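# Unstack one tumbler and stand it upright nearby

## Task

Lift one of the four loose tumblers from the stack and set it down on the table with its opening facing up, placed at least one tumbler-width away from the stack. The remaining three must stay stacked with openings down, in their original spot. Nothing may rely on the robot to stay in place at the end; release the tumbler and pull the hand away once finished.

## Robot and tools

Robot: a single arm carrying a five-finger right hand. Everything is steered through one reference called the hand point, which sits 0.05 m in front of the palm where the index pad would meet the thumb tip in a pinch. Its own axes: +z runs along the straightened fingers (fingertips reach 0.06 to 0.07 m past it), +y comes out of the palm, +x goes across the palm toward the little finger. A bracket at the wrist on the little-finger side sticks out 0.03 m beyond the point along +y and 0.11 m across the palm, and can collide with things.

Scene frame (used in result lines): origin on the table top right under the arm base, +z up, +y to the left when facing along +x. Positions are in metres, orientation as quaternion wxyz.

The row: every arm command is one list of 14 numbers, each in [-1, 1], in this order: dx, dy, dz, rx, ry, rz, little, ring, middle, index, thumb_bend, thumb_turn, force_limit, speed. There is only one arm, so one row per step.
- dx..rz are an offset, not a pose. They are measured in the hand point's own axes, from the hand point pose printed in the most recent result that shows it (before any such result, and for the second and later calls in one reply, from where the robot is when the action begins). Scale: 1.0 equals 0.6 m for dx, dy, dz and 180 degrees for rx, ry, rz; the three angles form one rotation vector. All rows of an action share the same reference; they are not chained. All zeros is not a pause: it pulls the hand back to that reference.
- little, ring, middle, index: absolute finger targets, +1 straight open, -1 fully curled.
- thumb_bend: +1 straight, -1 fully bent. thumb_turn: +1 beside the palm, -1 in front of the palm facing the fingers. A pinch is roughly index -0.22, thumb_bend -0.75, thumb_turn -0.57.
- force_limit: -1 maps to about 0 N, +1 to 10 N at the fingertip (15 N for the two thumb motors), linear; it only stops closing. speed: near 0 at -1 up to full at +1; full speed covers a finger's whole travel in 0.6 s. For a soft grip, close with speed -0.9 or lower.

Tools:
- execute_actions: arguments actions (a list holding at most one item, or empty) and optional pictures (boolean). Empty list returns the current state. An item {"rows": [...], "steps": n} plays up to 15 rows, one per 1/30 s step (n at most 15, default 15; the final row repeats to fill). An item {"steps": n} without rows is a wait of up to 300 steps counted from the last result, including your reply time.
- move: argument target (one 14-number row, offsets as above) plus optional speed in m/s (0.002 to 0.5, default 0.25; turning up to twice that in rad/s) and optional stop_force in N (13 to 80). It drives the hand point in a straight line for 0.5 to 10 s; it does not avoid obstacles, and the real hand may lag, stray or overshoot the speed. Hand numbers are sent at the start. With stop_force the path halts when the wrist sensor feels that much extra resistance along the direction to the target, then backs off two steps and holds; use it only with very slow speed and without rotation, and omit it when moving away from something you press on. Result line 'move:' reports the ending (done, contact, held, off_target, moving, fault), limits (paced = pose clipped; held = some steps blocked) and distance to target.
- wait: seconds (0 to 10); nothing new is sent.
- zoom_image: camera (cam_head_left, cam_head_right, cam_high, cam_low, cam_wrist) and region [x0, y0, x1, y1] in pixels, at most 504 by 504; all images are 672x504.
- show_instructions: shows the reference image; no arguments.
- finished_scene: scene number; ends and grades the scene, irreversible.

Motion details: each step the commanded pose is clipped to within 100 mm and 16 degrees of the measured one, and commands are smoothed with about 0.17 s delay; large moves may arrive short, so read the returned pose and send the remainder. If both cannot be met, position wins over orientation.

Gripping: turn the thumb fully in front of the palm before reaching; the whole hand can then wrap objects 0.035 to 0.08 m wide, the object lying across the palm on the wrist side of the hand point. A motor only starts when its target changes by 0.01 or more, then runs until target or force_limit and locks (holds at least 15 N). Resending the same numbers keeps the grip. To squeeze harder raise force_limit and send a more-closed target; to loosen send a more-open target.

Result lines: end effector position, quaternion and velocities; hand_measured, hand_stopped_by (moving, target, force, stalled, fault), hand_load_n (positive means pushed open; a lost grip shows as loads near 0), hand_force_limit, hand_speed; Wrist force/torque in the end effector's axes (offsets up to about 5.5 N, noise, saturates near 100 N); joint torques; 'Hand target' (pose the controller is heading for); 'pose unreachable' and HELD mark steps blocked by the clearance check; MOTOR HOT warns of heating.

Avoid: the arm is stiff, so commanding even slightly past a firm contact, or hitting quickly, can cause a stop of 10 s (joint load limits: 303, 303, 138, 49.6, 49.6, 49.6 N m; or 150 N external force). Motors overheating at 85 °C lock the brakes. Do not drop or slam the tumbler, push the stack hard, or let anything leave the table. Loose objects may be nudged occasionally. Finish by opening the hand and moving it away.

Each tool is called after "Call:" in YAML: its name, and indented under it one key for each argument.

Reference images:

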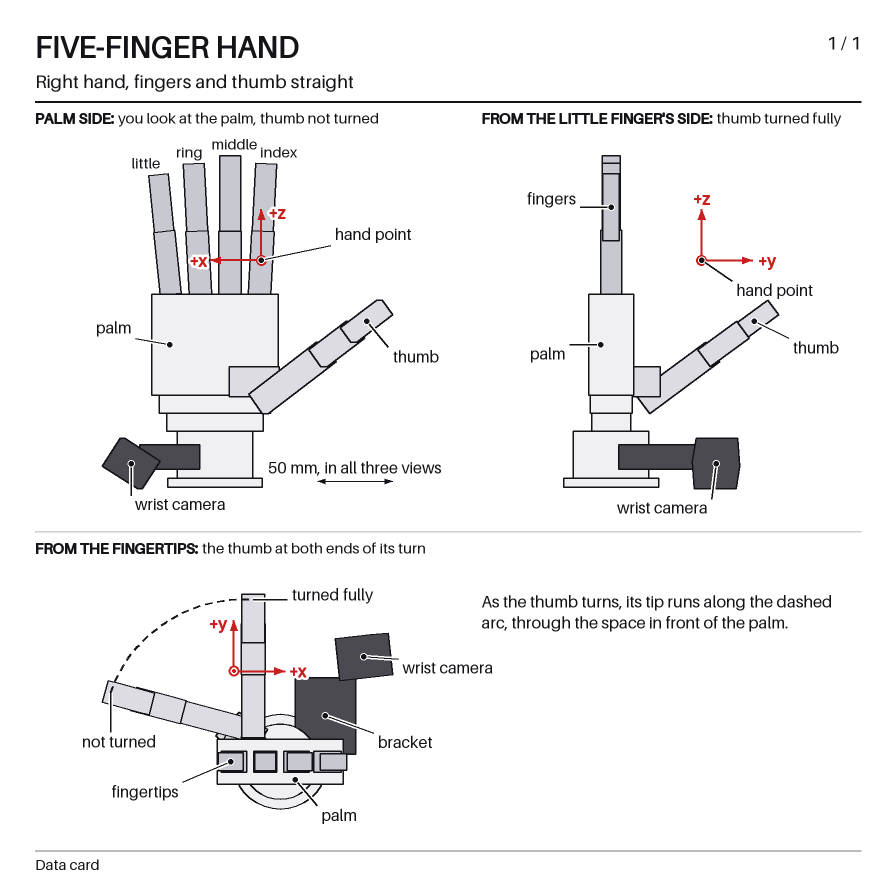

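## Session

Call:
execute_actions:
  actions: []

Scene clock: 0.00 s of 6600.00 s.
end_effector_position=(+0.3482, +0.3256, +0.1634) hand_measured=(+1.000, +1.000, +1.000, +1.000, +1.000, +1.000) hand_load_n=(+0.0, +0.0, +0.0, +0.0, +0.0, +0.0) hand_stopped_by=(target, target, target, target, target, target) hand_force_limit=0.00 hand_speed=-0.80 end_effector_quat_wxyz=(-0.383, +0.721, +0.487, -0.310) end_effector_velocity=(-0.001, +0.000, -0.000) end_effector_angular_velocity=(-0.001, +0.003, -0.001)
Joint positions: [ 0.275 -0.902  1.936  1.507  1.135  0.379]
Joint velocities: [ 0.     0.001  0.001  0.001 -0.001  0.001]
Joint torques (N m, as the arm reports them, + toward a larger angle): no reading
Motor temperatures (°C, as the motors report them): [27 29 30 32 35 37]
Wrist force (N, on the end effector, along its own x y z axes, offset not removed): no reading
Wrist torque (N m, same axes, about the end effector's origin, offset not removed): no reading
Hand target: +0.348, +0.326, +0.163; -0.383, +0.721, +0.487, -0.310

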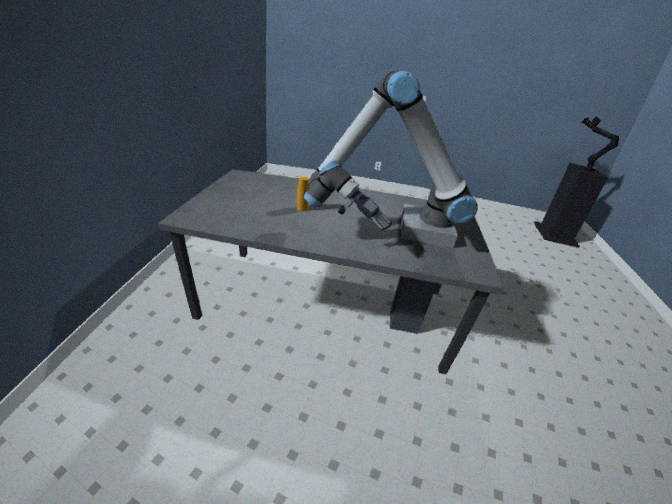

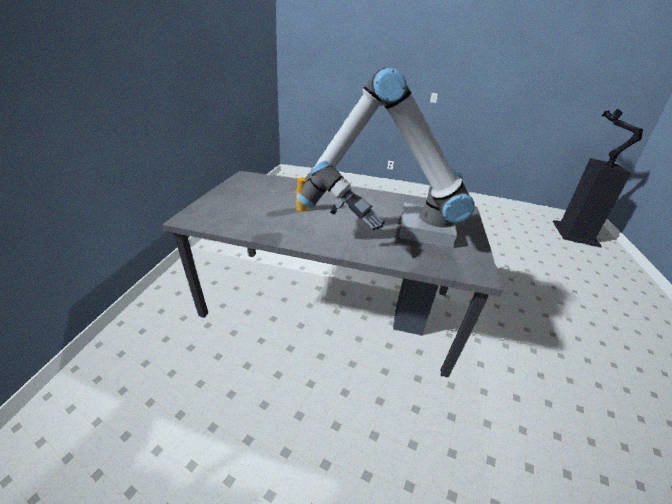

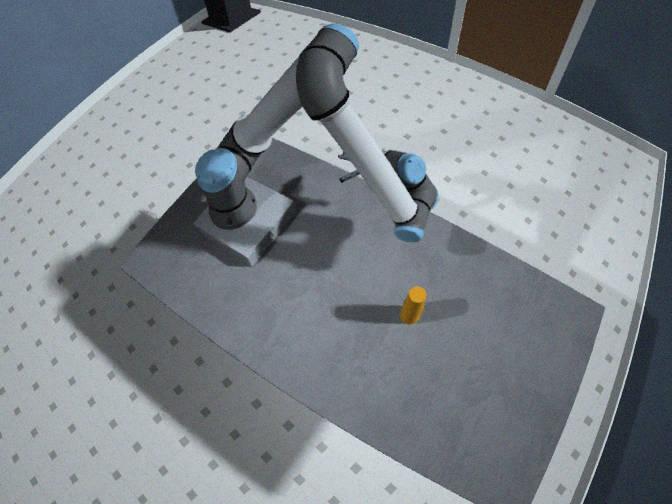

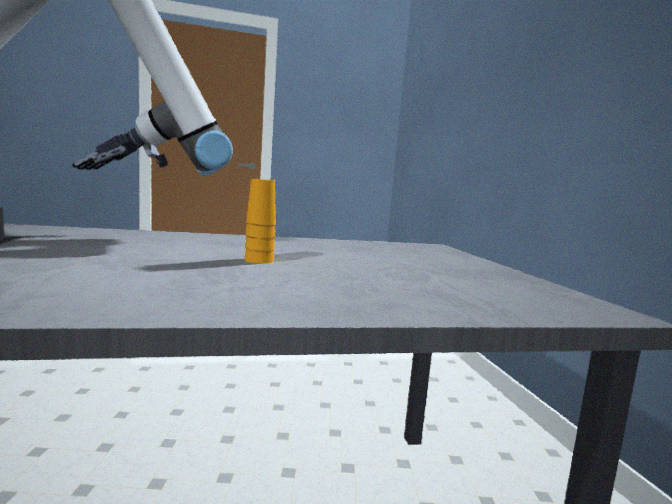

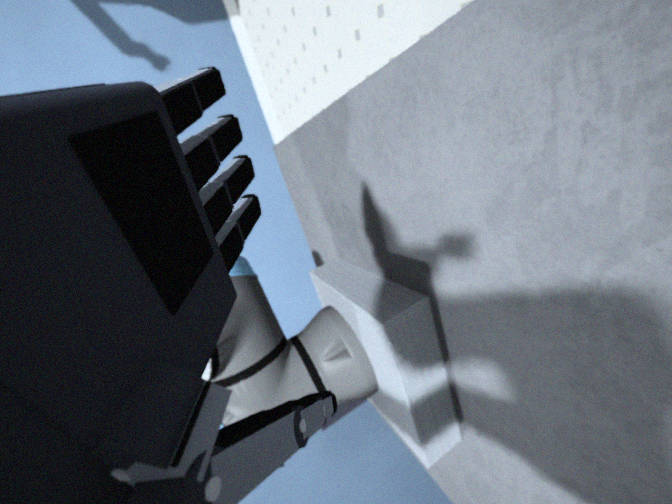

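Call:
zoom_image:
  camera: "cam_low"
  region: [220, 165, 310, 275]

Call:
zoom_image:
  camera: "cam_high"
  region: [380, 270, 460, 340]

Region (220, 165, 310, 275) of cam_low's 672x504 image, scaled by 4.582, with more detail than that image has; it fills the left 412 columns of this view, and the rest is white.

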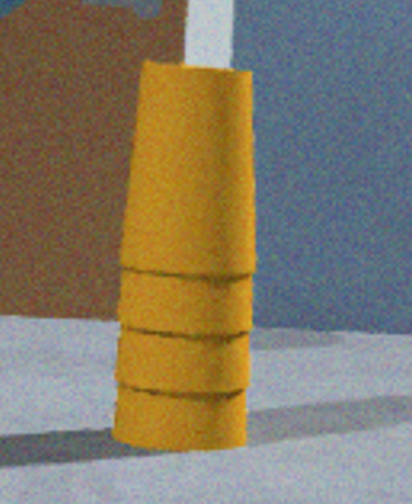

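Region (380, 270, 460, 340) of cam_high's 672x504 image, scaled by 6.300, with more detail than that image has; it fills the top 441 rows of this view, and the rest is white.

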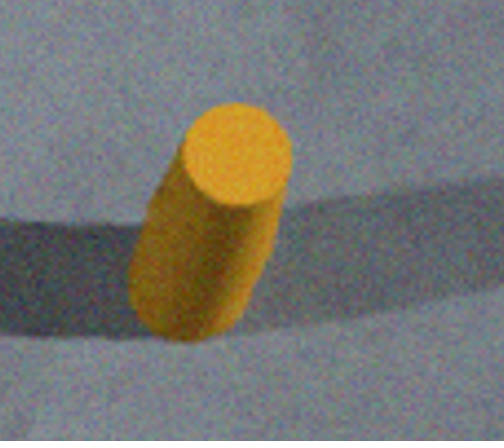

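Call:
zoom_image:
  camera: "cam_head_left"
  region: [270, 160, 410, 250]

Call:
zoom_image:
  camera: "cam_low"
  region: [60, 90, 260, 240]

Region (270, 160, 410, 250) of cam_head_left's 672x504 image, scaled by 3.600, with more detail than that image has; it fills the top 324 rows of this view, and the rest is white.

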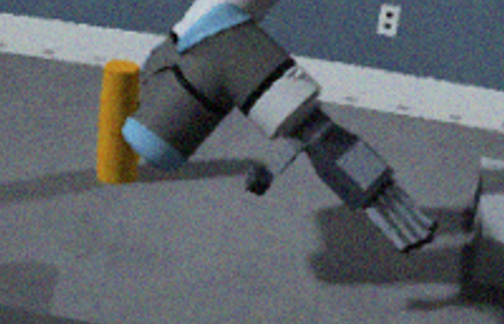

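Region (60, 90, 260, 240) of cam_low's 672x504 image, scaled by 2.520, with more detail than that image has; it fills the top 378 rows of this view, and the rest is white.

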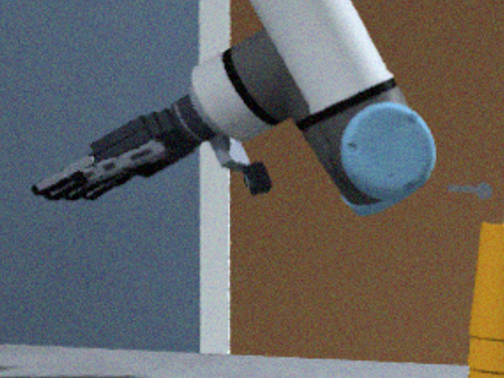

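Call:
move:
  target: [-0.201,-0.047,-0.661,-0.668,0.276,-0.361,1,1,1,1,1,-1,0,0]
  speed: 0.35

Scene clock: 124.47 s of 6600.00 s.
end_effector_position=(+0.6201, +0.1204, +0.4008) hand_measured=(+1.000, +1.000, +1.000, +1.000, +1.000, -1.000) hand_load_n=(+0.0, +0.0, +0.0, +0.0, +0.0, +0.0) hand_stopped_by=(target, target, target, target, target, target) hand_force_limit=0.00 hand_speed=0.00 end_effector_quat_wxyz=(+0.164, +0.409, +0.574, +0.690) end_effector_velocity=(+0.000, -0.000, -0.001) end_effector_angular_velocity=(+0.010, -0.010, -0.005)
Joint positions: [-0.453 -1.684  2.441 -0.751  0.348  0.378]
Joint velocities: [ 0.004 -0.001  0.012 -0.053  0.008  0.04 ]
Joint torques (N m, as the arm reports them, + toward a larger angle): [  8.5  -32.47 -25.47  -4.18   2.47   2.51]
Motor temperatures (°C, as the motors report them): [27 29 30 32 35 37]
Wrist force (N, on the end effector, along its own x y z axes, offset not removed): [2.4 -2.7 1.9]
Wrist torque (N m, same axes, about the end effector's origin, offset not removed): [-0.53 -0.46 0.15]
Hand target: +0.620, +0.120, +0.401; +0.164, +0.409, +0.573, +0.690
Off the commanded pose: 0.001 m, 0 deg.
After step 90, 117.00 s passed at rest.
move: done
camera_calibration (this result's frames):
cam_wrist: T_world_to_cam=[[0.319473, -0.333478, 0.886978, -0.510673], [0.029906, -0.932015, -0.361183, 0.233229], [0.947123, 0.141914, -0.287781, -0.348037], [0, 0, 0, 1]] pos_world=[0.485805, 0.0964661, 0.437035]

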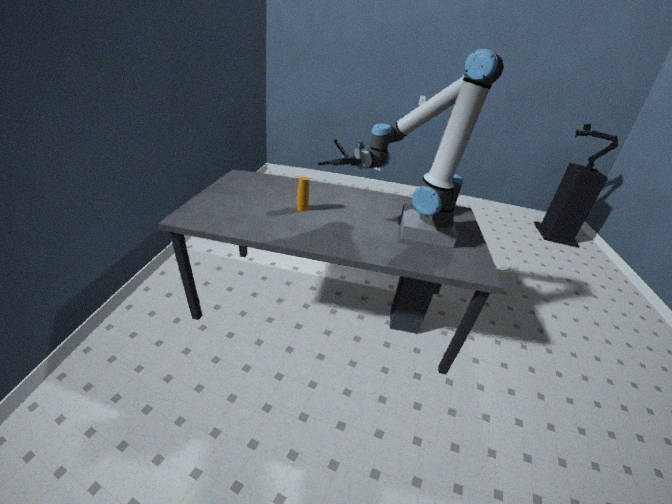

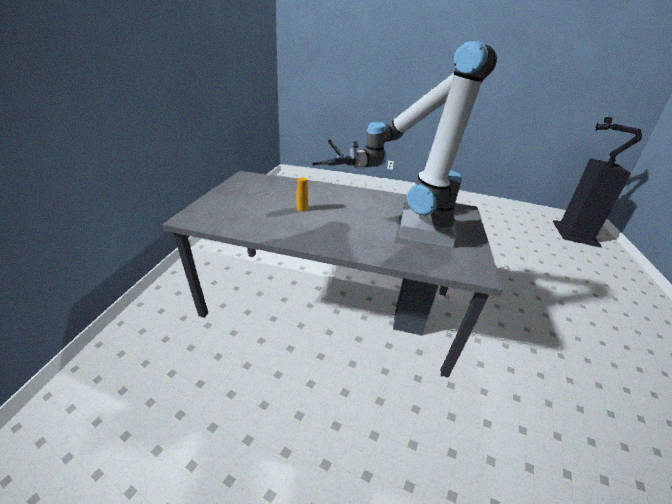

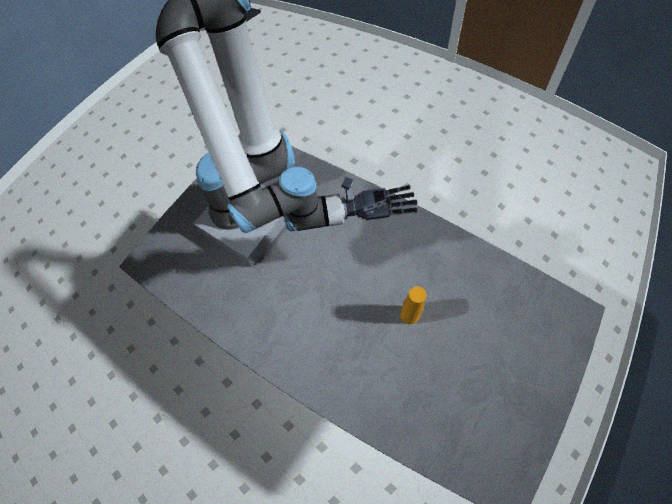

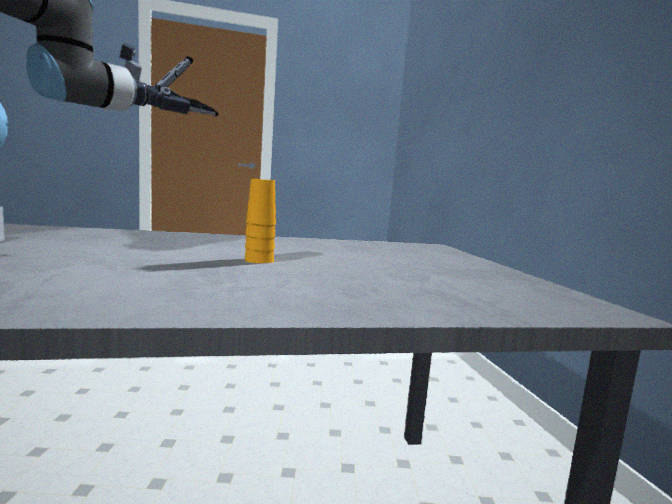

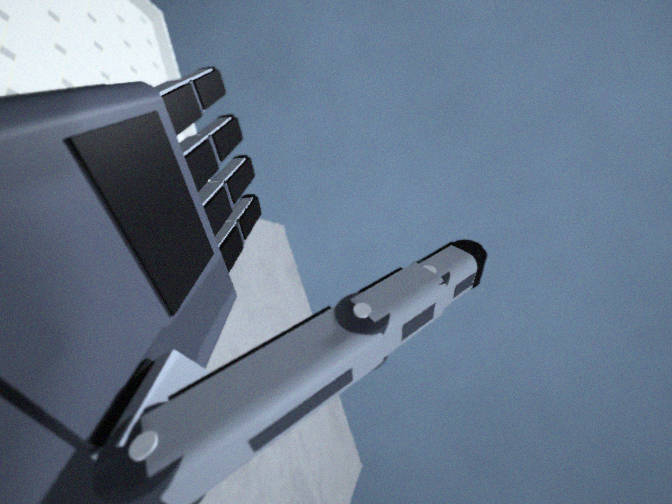

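Call:
move:
  target: [-0.257,-0.074,-0.140,-0.086,-0.2117,-0.0014,1,1,1,1,1,-1,0,0]
  speed: 0.3

Call:
move:
  target: [-0.031,-0.077,0,0,0,-0.622,1,1,1,1,1,-1,0,0]
  speed: 0.4

Scene clock: 164.37 s of 6600.00 s.
end_effector_position=(+0.6401, -0.0293, +0.3013) hand_measured=(+1.000, +1.000, +1.000, +1.000, +1.000, -1.000) hand_load_n=(+0.0, +0.0, +0.0, +0.0, +0.0, +0.0) hand_stopped_by=(target, target, target, target, target, target) hand_force_limit=0.00 hand_speed=0.00 end_effector_quat_wxyz=(+0.396, +0.585, +0.394, +0.588) end_effector_velocity=(+0.001, -0.002, -0.001) end_effector_angular_velocity=(-0.000, -0.002, -0.011)
Joint positions: [-0.371 -1.498  2.543 -1.046  1.148  0.379]
Joint velocities: [ 0.005  0.007 -0.002 -0.007  0.016  0.   ]
Joint torques (N m, as the arm reports them, + toward a larger angle): [  6.85 -15.47 -36.53  -5.47   2.33   2.62]
Motor temperatures (°C, as the motors report them): [27 29 30 32 35 37]
Wrist force (N, on the end effector, along its own x y z axes, offset not removed): [0.9 -2.6 2.3]
Wrist torque (N m, same axes, about the end effector's origin, offset not removed): [-0.60 -0.26 0.10]
Hand target: +0.640, -0.029, +0.301; +0.396, +0.585, +0.394, +0.588
Off the commanded pose: 0.000 m, 0 deg.
After step 90, 35.13 s passed at rest.
move: done
camera_calibration (this result's frames):
cam_wrist: T_world_to_cam=[[0.0221777, -0.460912, 0.887169, -0.292193], [-0.589873, -0.7225, -0.360615, 0.459887], [0.807192, -0.515319, -0.287903, -0.303965], [0, 0, 0, 1]] pos_world=[0.523113, 0.0409544, 0.337554]

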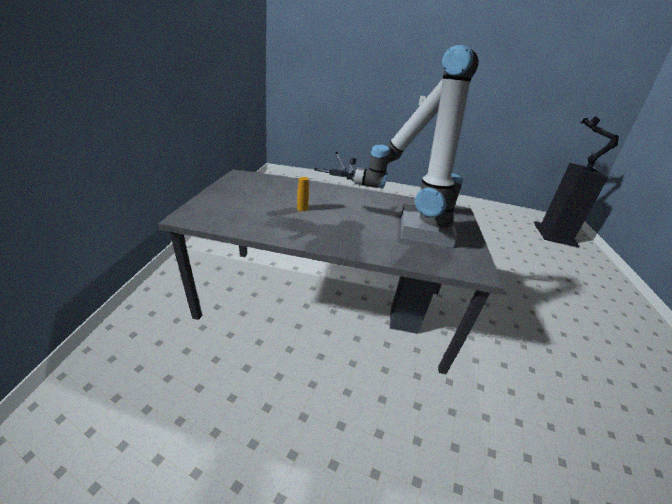

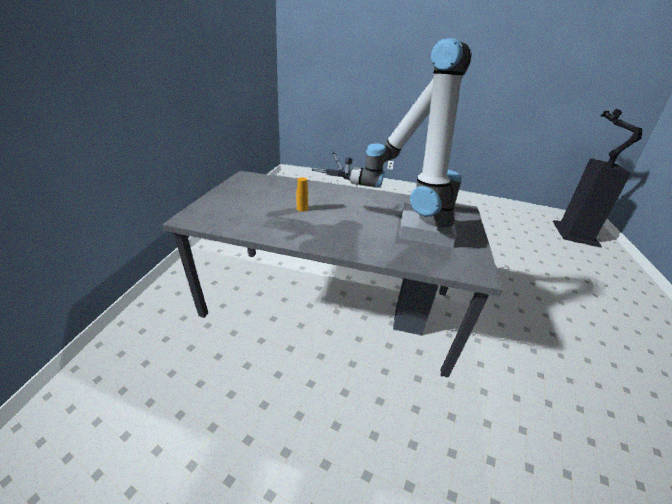

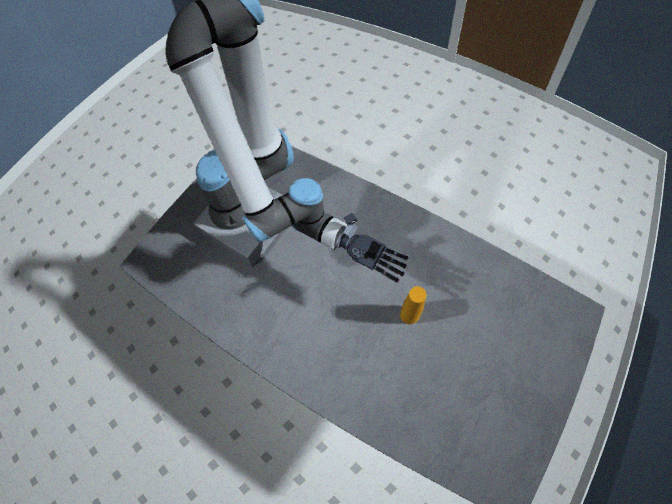

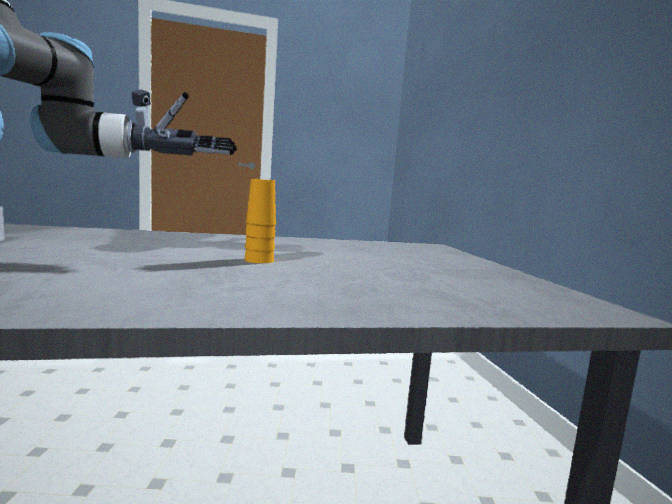

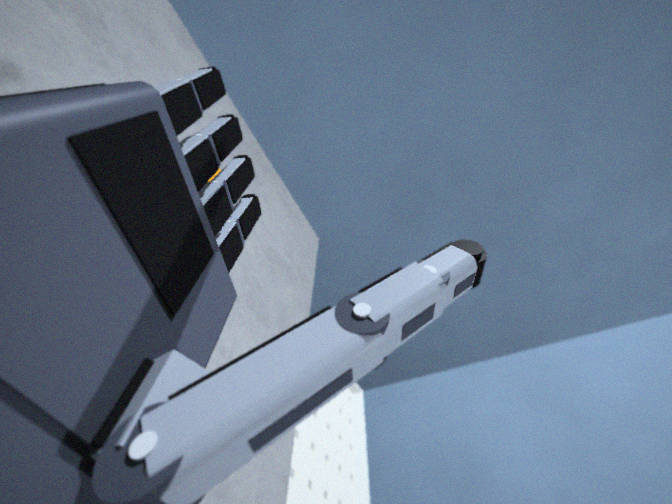

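Scene clock: 167.43 s of 6600.00 s.
end_effector_position=(+0.6403, -0.0290, +0.2515) hand_measured=(+1.000, +1.000, +1.000, +1.000, +1.000, -1.000) hand_load_n=(+0.0, +0.0, +0.0, +0.0, +0.0, +0.0) hand_stopped_by=(target, target, target, target, target, target) hand_force_limit=0.00 hand_speed=0.00 end_effector_quat_wxyz=(+0.709, +0.001, +0.705, +0.001) end_effector_velocity=(+0.000, +0.000, -0.000) end_effector_angular_velocity=(-0.011, +0.004, +0.001)
Joint positions: [-0.651 -1.39   2.542 -1.153  0.868 -1.573]
Joint velocities: [-0.001 -0.002 -0.002  0.009 -0.002 -0.014]
Joint torques (N m, as the arm reports them, + toward a larger angle): [-13.63 -47.76 -31.8    1.51  -1.95  -1.89]
Motor temperatures (°C, as the motors report them): [27 29 30 32 35 37]
Wrist force (N, on the end effector, along its own x y z axes, offset not removed): [1.9 -2.8 1.8]
Wrist torque (N m, same axes, about the end effector's origin, offset not removed): [-0.51 -0.38 0.13]
Hand target: +0.640, -0.029, +0.251; +0.709, +0.000, +0.705, +0.001
Off the commanded pose: 0.000 m, 0 deg.
move: done
camera_calibration (this result's frames):
cam_wrist: T_world_to_cam=[[0.0251572, 0.994962, 0.0970444, -0.00884687], [-0.596784, -0.0629324, 0.799931, 0.17396], [0.802008, -0.0780385, 0.592194, -0.52364], [0, 0, 0, 1]] pos_world=[0.524003, -0.021114, 0.171799]

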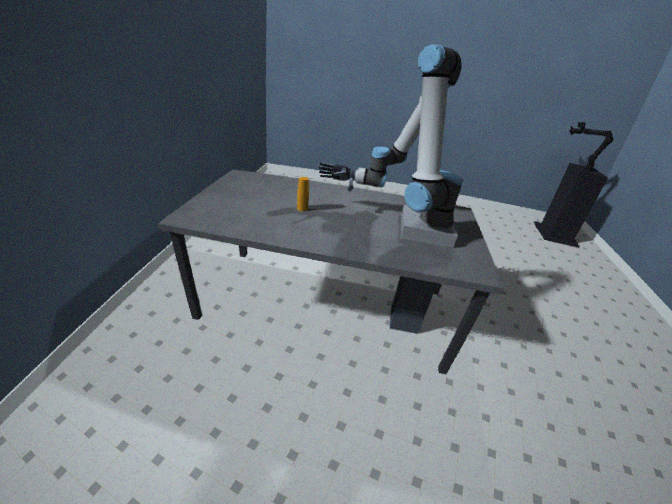

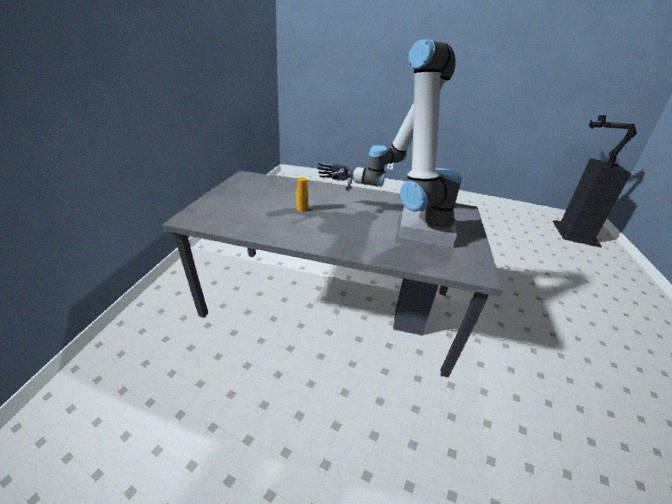

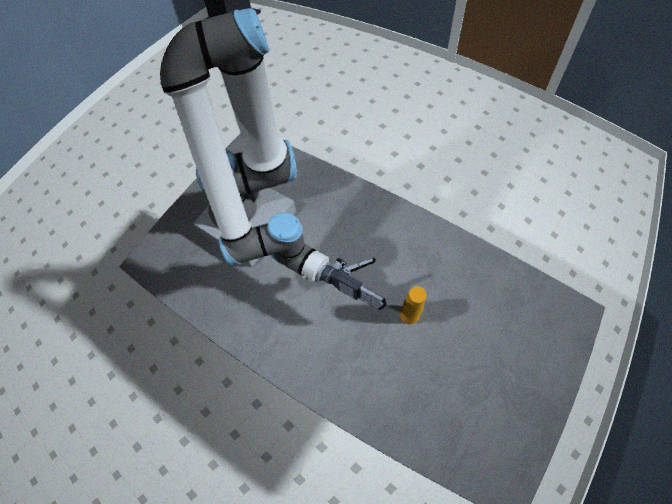

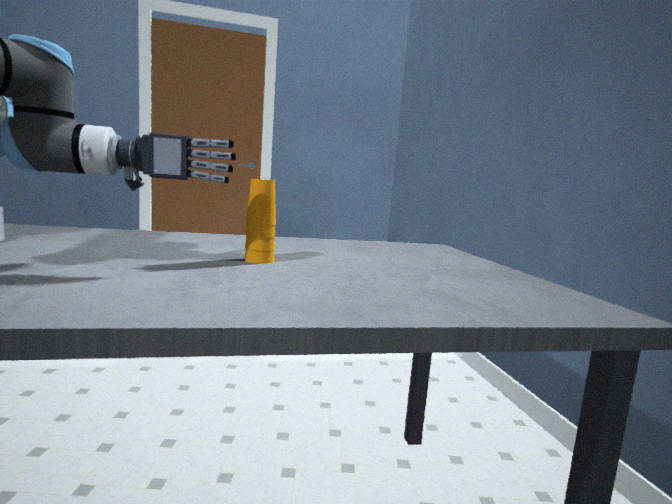

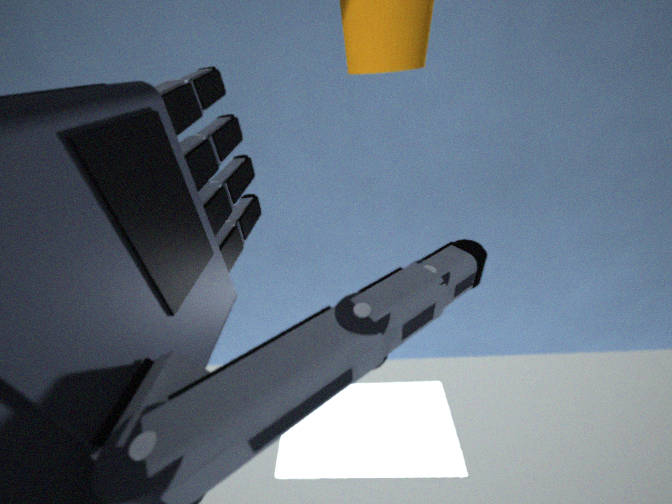

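Call:
zoom_image:
  camera: "cam_low"
  region: [130, 120, 290, 240]

Call:
zoom_image:
  camera: "cam_high"
  region: [300, 240, 440, 340]

Region (130, 120, 290, 240) of cam_low's 672x504 image, scaled by 3.150, with more detail than that image has; it fills the top 378 rows of this view, and the rest is white.

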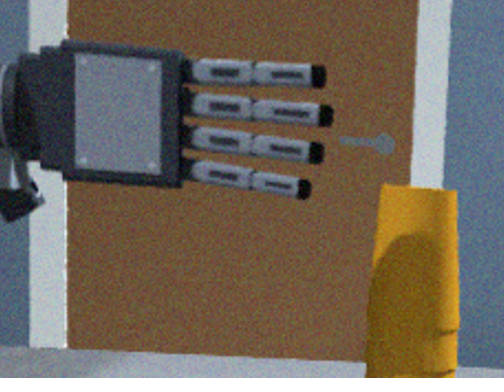

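Region (300, 240, 440, 340) of cam_high's 672x504 image, scaled by 3.600, with more detail than that image has; it fills the top 360 rows of this view, and the rest is white.

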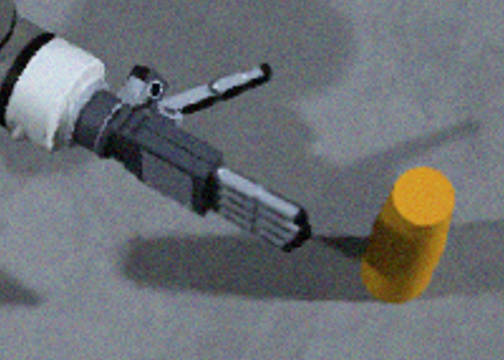

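Call:
move:
  target: [0.169,0.078,0.0,0,0,0,1,1,1,1,1,-1,0,0]
  speed: 0.2

Scene clock: 194.03 s of 6600.00 s.
end_effector_position=(+0.6408, +0.0181, +0.1506) hand_measured=(+1.000, +1.000, +1.000, +1.000, +1.000, -1.000) hand_load_n=(+0.0, +0.0, +0.0, +0.0, +0.0, +0.0) hand_stopped_by=(target, target, target, target, target, target) hand_force_limit=0.00 hand_speed=0.00 end_effector_quat_wxyz=(+0.709, +0.001, +0.705, +0.001) end_effector_velocity=(-0.000, +0.001, -0.002) end_effector_angular_velocity=(+0.001, -0.000, -0.000)
Joint positions: [-0.541 -1.107  2.574 -1.468  0.977 -1.574]
Joint velocities: [ 0.003  0.007  0.    -0.008  0.003  0.001]
Joint torques (N m, as the arm reports them, + toward a larger angle): [  6.71 -31.63 -17.06  -5.42   1.91   3.03]
Motor temperatures (°C, as the motors report them): [27 29 30 32 35 37]
Wrist force (N, on the end effector, along its own x y z axes, offset not removed): [0.3 -1.7 1.6]
Wrist torque (N m, same axes, about the end effector's origin, offset not removed): [-0.29 -0.22 0.05]
Hand target: +0.641, +0.018, +0.150; +0.709, +0.001, +0.705, +0.001
Off the commanded pose: 0.000 m, 0 deg.
After step 90, 22.43 s passed at rest.
move: done
camera_calibration (this result's frames):
cam_wrist: T_world_to_cam=[[0.0251109, 0.994968, 0.0969939, -0.0458962], [-0.596638, -0.0629334, 0.800039, 0.257804], [0.802117, -0.07796, 0.592056, -0.460657], [0, 0, 0, 1]] pos_world=[0.52447, 0.0259769, 0.0709331]

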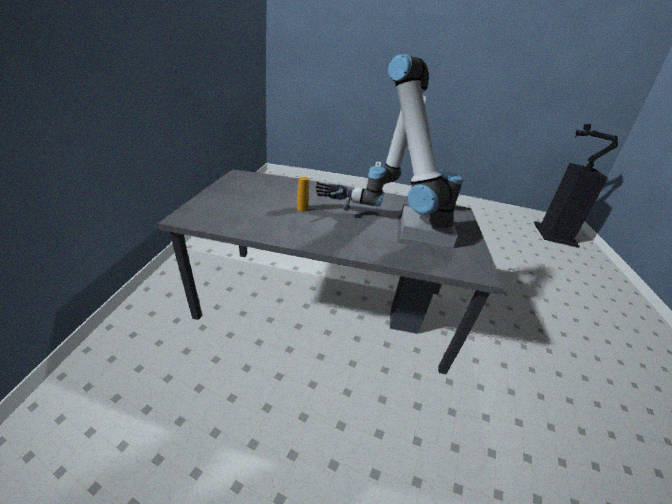

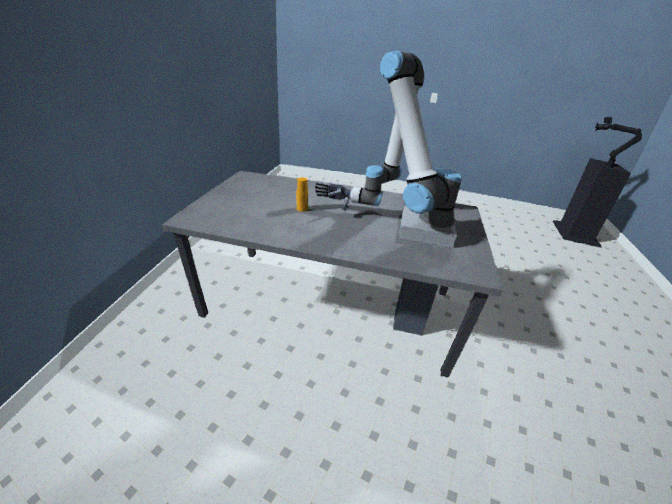

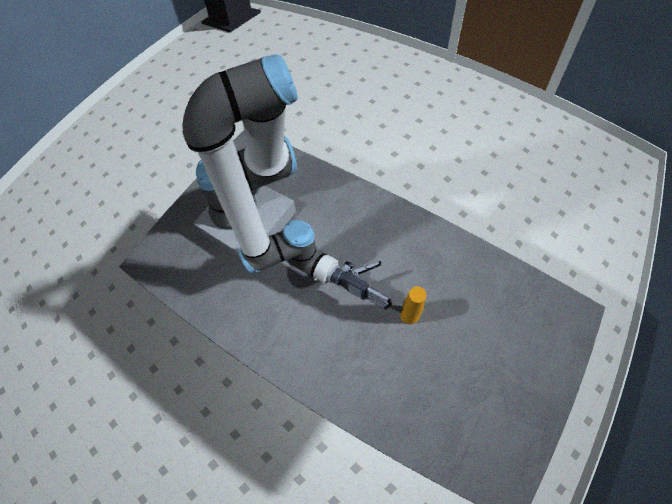

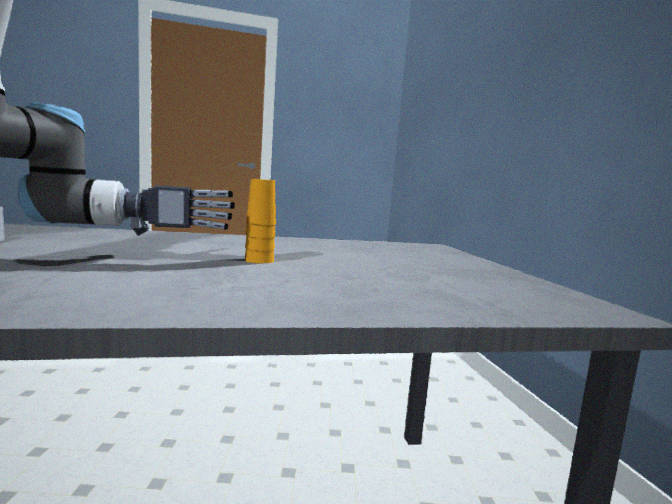

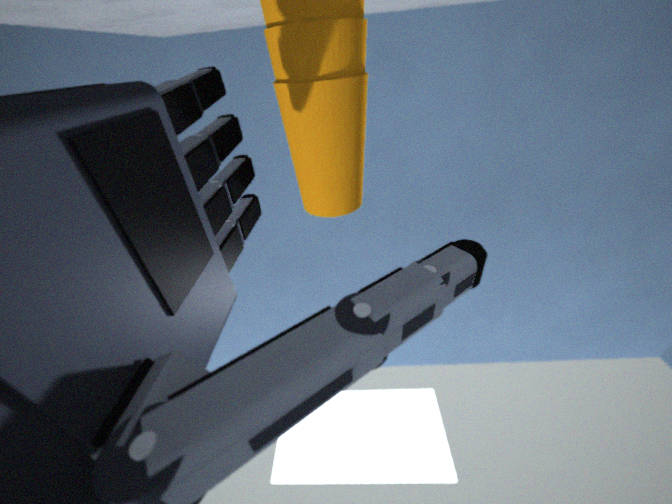

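Call:
move:
  target: [0.0,-0.008,0.15,0,0,0,1,1,1,1,1,-1,0,0]
  speed: 0.1

Scene clock: 209.20 s of 6600.00 s.
end_effector_position=(+0.7306, +0.0132, +0.1510) hand_measured=(+1.000, +1.000, +1.000, +1.000, +1.000, -1.000) hand_load_n=(+0.0, +0.0, +0.0, +0.0, +0.0, +0.0) hand_stopped_by=(target, target, target, target, target, target) hand_force_limit=0.00 hand_speed=0.00 end_effector_quat_wxyz=(+0.709, +0.001, +0.705, +0.001) end_effector_velocity=(+0.002, -0.000, +0.001) end_effector_angular_velocity=(-0.002, -0.002, -0.000)
Joint positions: [-0.432 -1.062  2.397 -1.335  1.086 -1.574]
Joint velocities: [ 0.002  0.    -0.004  0.001  0.002 -0.001]
Joint torques (N m, as the arm reports them, + toward a larger angle): [ 12.57 -41.11 -23.77   1.73   2.23  -2.16]
Motor temperatures (°C, as the motors report them): [27 29 30 32 35 37]
Wrist force (N, on the end effector, along its own x y z axes, offset not removed): [0.2 -2.4 0.9]
Wrist torque (N m, same axes, about the end effector's origin, offset not removed): [-0.50 -0.12 0.05]
Hand target: +0.731, +0.013, +0.151; +0.709, +0.001, +0.705, +0.001
Off the commanded pose: 0.000 m, 0 deg.
After step 90, 10.77 s passed at rest.
move: done
camera_calibration (this result's frames):
cam_wrist: T_world_to_cam=[[0.0250959, 0.994967, 0.0970147, -0.0433719], [-0.596653, -0.0629576, 0.800026, 0.310719], [0.802107, -0.0779615, 0.59207, -0.533311], [0, 0, 0, 1]] pos_world=[0.614252, 0.021138, 0.0713821]

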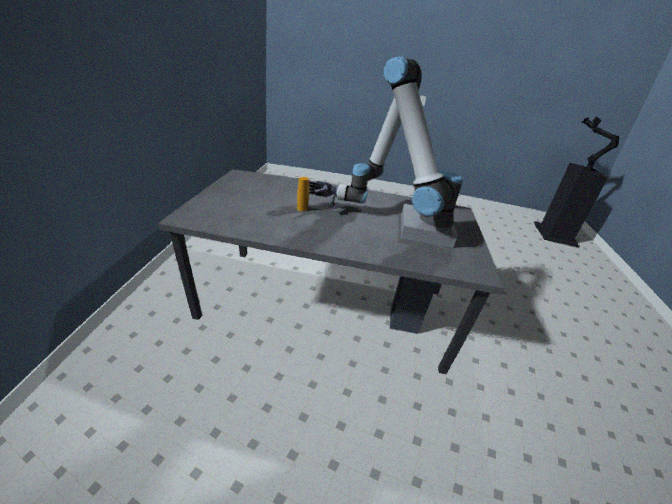

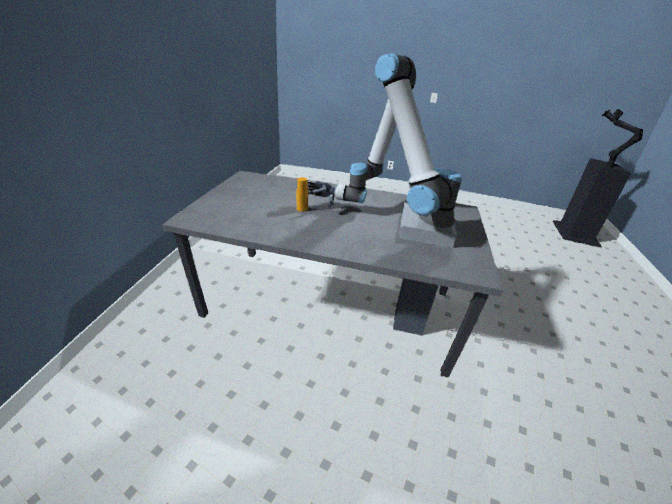

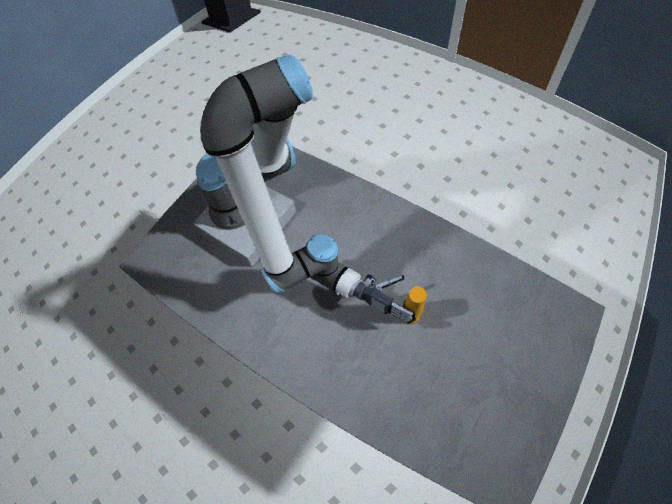

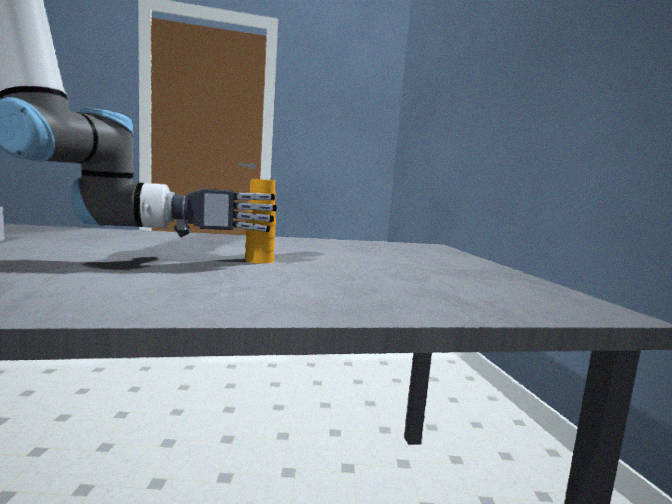

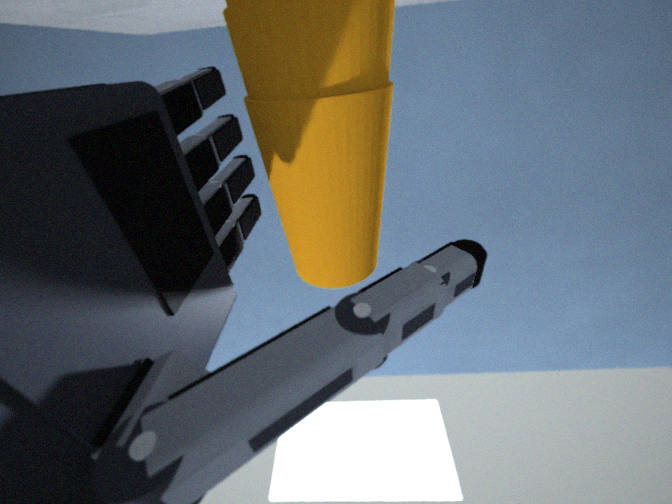

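Call:
move:
  target: [0.0,0.006,0.09,0,0,0,1,1,1,1,1,-1,0,0]
  speed: 0.05

Call:
zoom_image:
  camera: "cam_high"
  region: [350, 250, 470, 350]

Scene clock: 226.87 s of 6600.00 s.
end_effector_position=(+0.7844, +0.0168, +0.1513) hand_measured=(+1.000, +1.000, +1.000, +1.000, +1.000, -1.000) hand_load_n=(+0.0, +0.0, +0.0, +0.0, +0.0, +0.0) hand_stopped_by=(target, target, target, target, target, target) hand_force_limit=0.00 hand_speed=0.00 end_effector_quat_wxyz=(+0.709, +0.001, +0.705, +0.001) end_effector_velocity=(+0.002, +0.001, +0.001) end_effector_angular_velocity=(-0.001, -0.002, +0.000)
Joint positions: [-0.374 -1.028  2.292 -1.265  1.145 -1.574]
Joint velocities: [ 0.003  0.    -0.004  0.002  0.002 -0.   ]
Joint torques (N m, as the arm reports them, + toward a larger angle): [  9.62 -49.   -28.39   1.26   2.28  -1.19]
Motor temperatures (°C, as the motors report them): [27 29 30 32 35 37]
Wrist force (N, on the end effector, along its own x y z axes, offset not removed): [2.9 -1.2 1.0]
Wrist torque (N m, same axes, about the end effector's origin, offset not removed): [-0.23 -0.42 0.24]
Hand target: +0.785, +0.017, +0.151; +0.709, +0.001, +0.705, +0.001
Off the commanded pose: 0.000 m, 0 deg.
After step 90, 13.20 s passed at rest.
move: done
camera_calibration (this result's frames):
cam_wrist: T_world_to_cam=[[0.0250849, 0.994962, 0.0970678, -0.0482922], [-0.59666, -0.0630062, 0.800017, 0.342805], [0.802102, -0.0779848, 0.592073, -0.576354], [0, 0, 0, 1]] pos_world=[0.668044, 0.0247009, 0.0716815]

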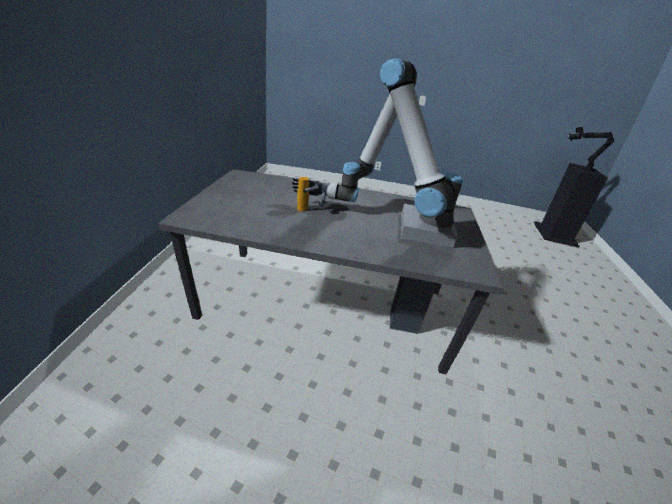

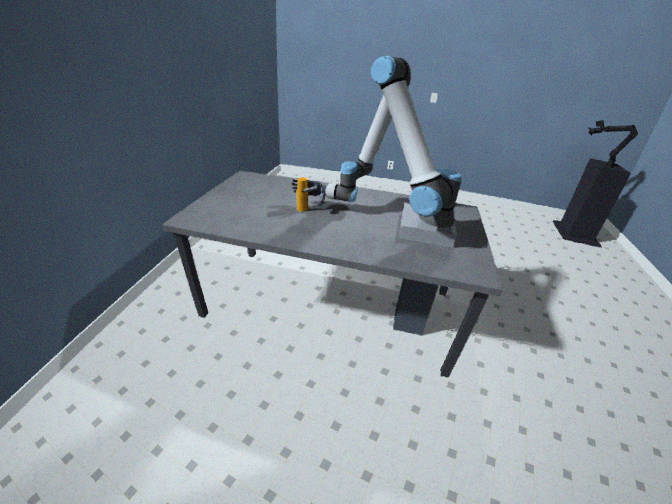

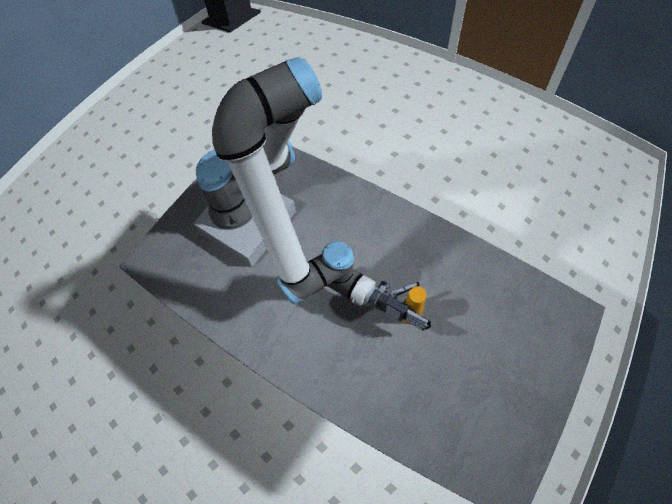

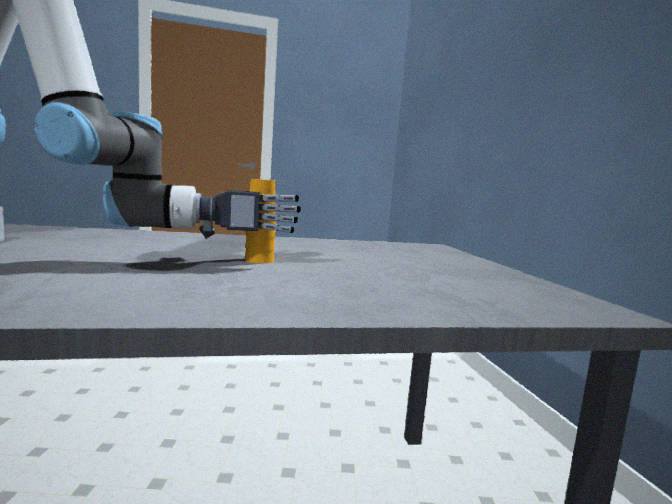

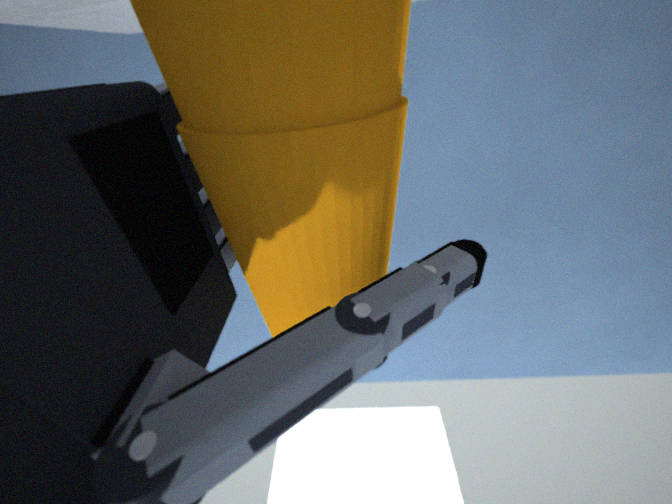

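Region (350, 250, 470, 350) of cam_high's 672x504 image, scaled by 4.200, with more detail than that image has.

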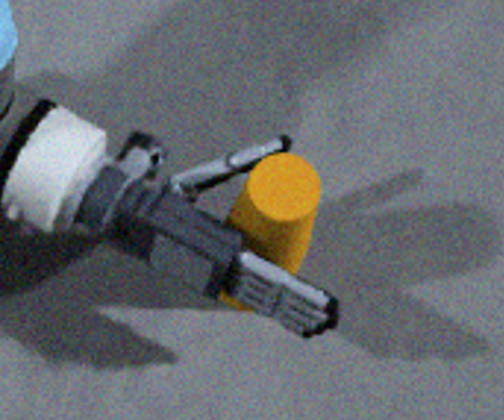

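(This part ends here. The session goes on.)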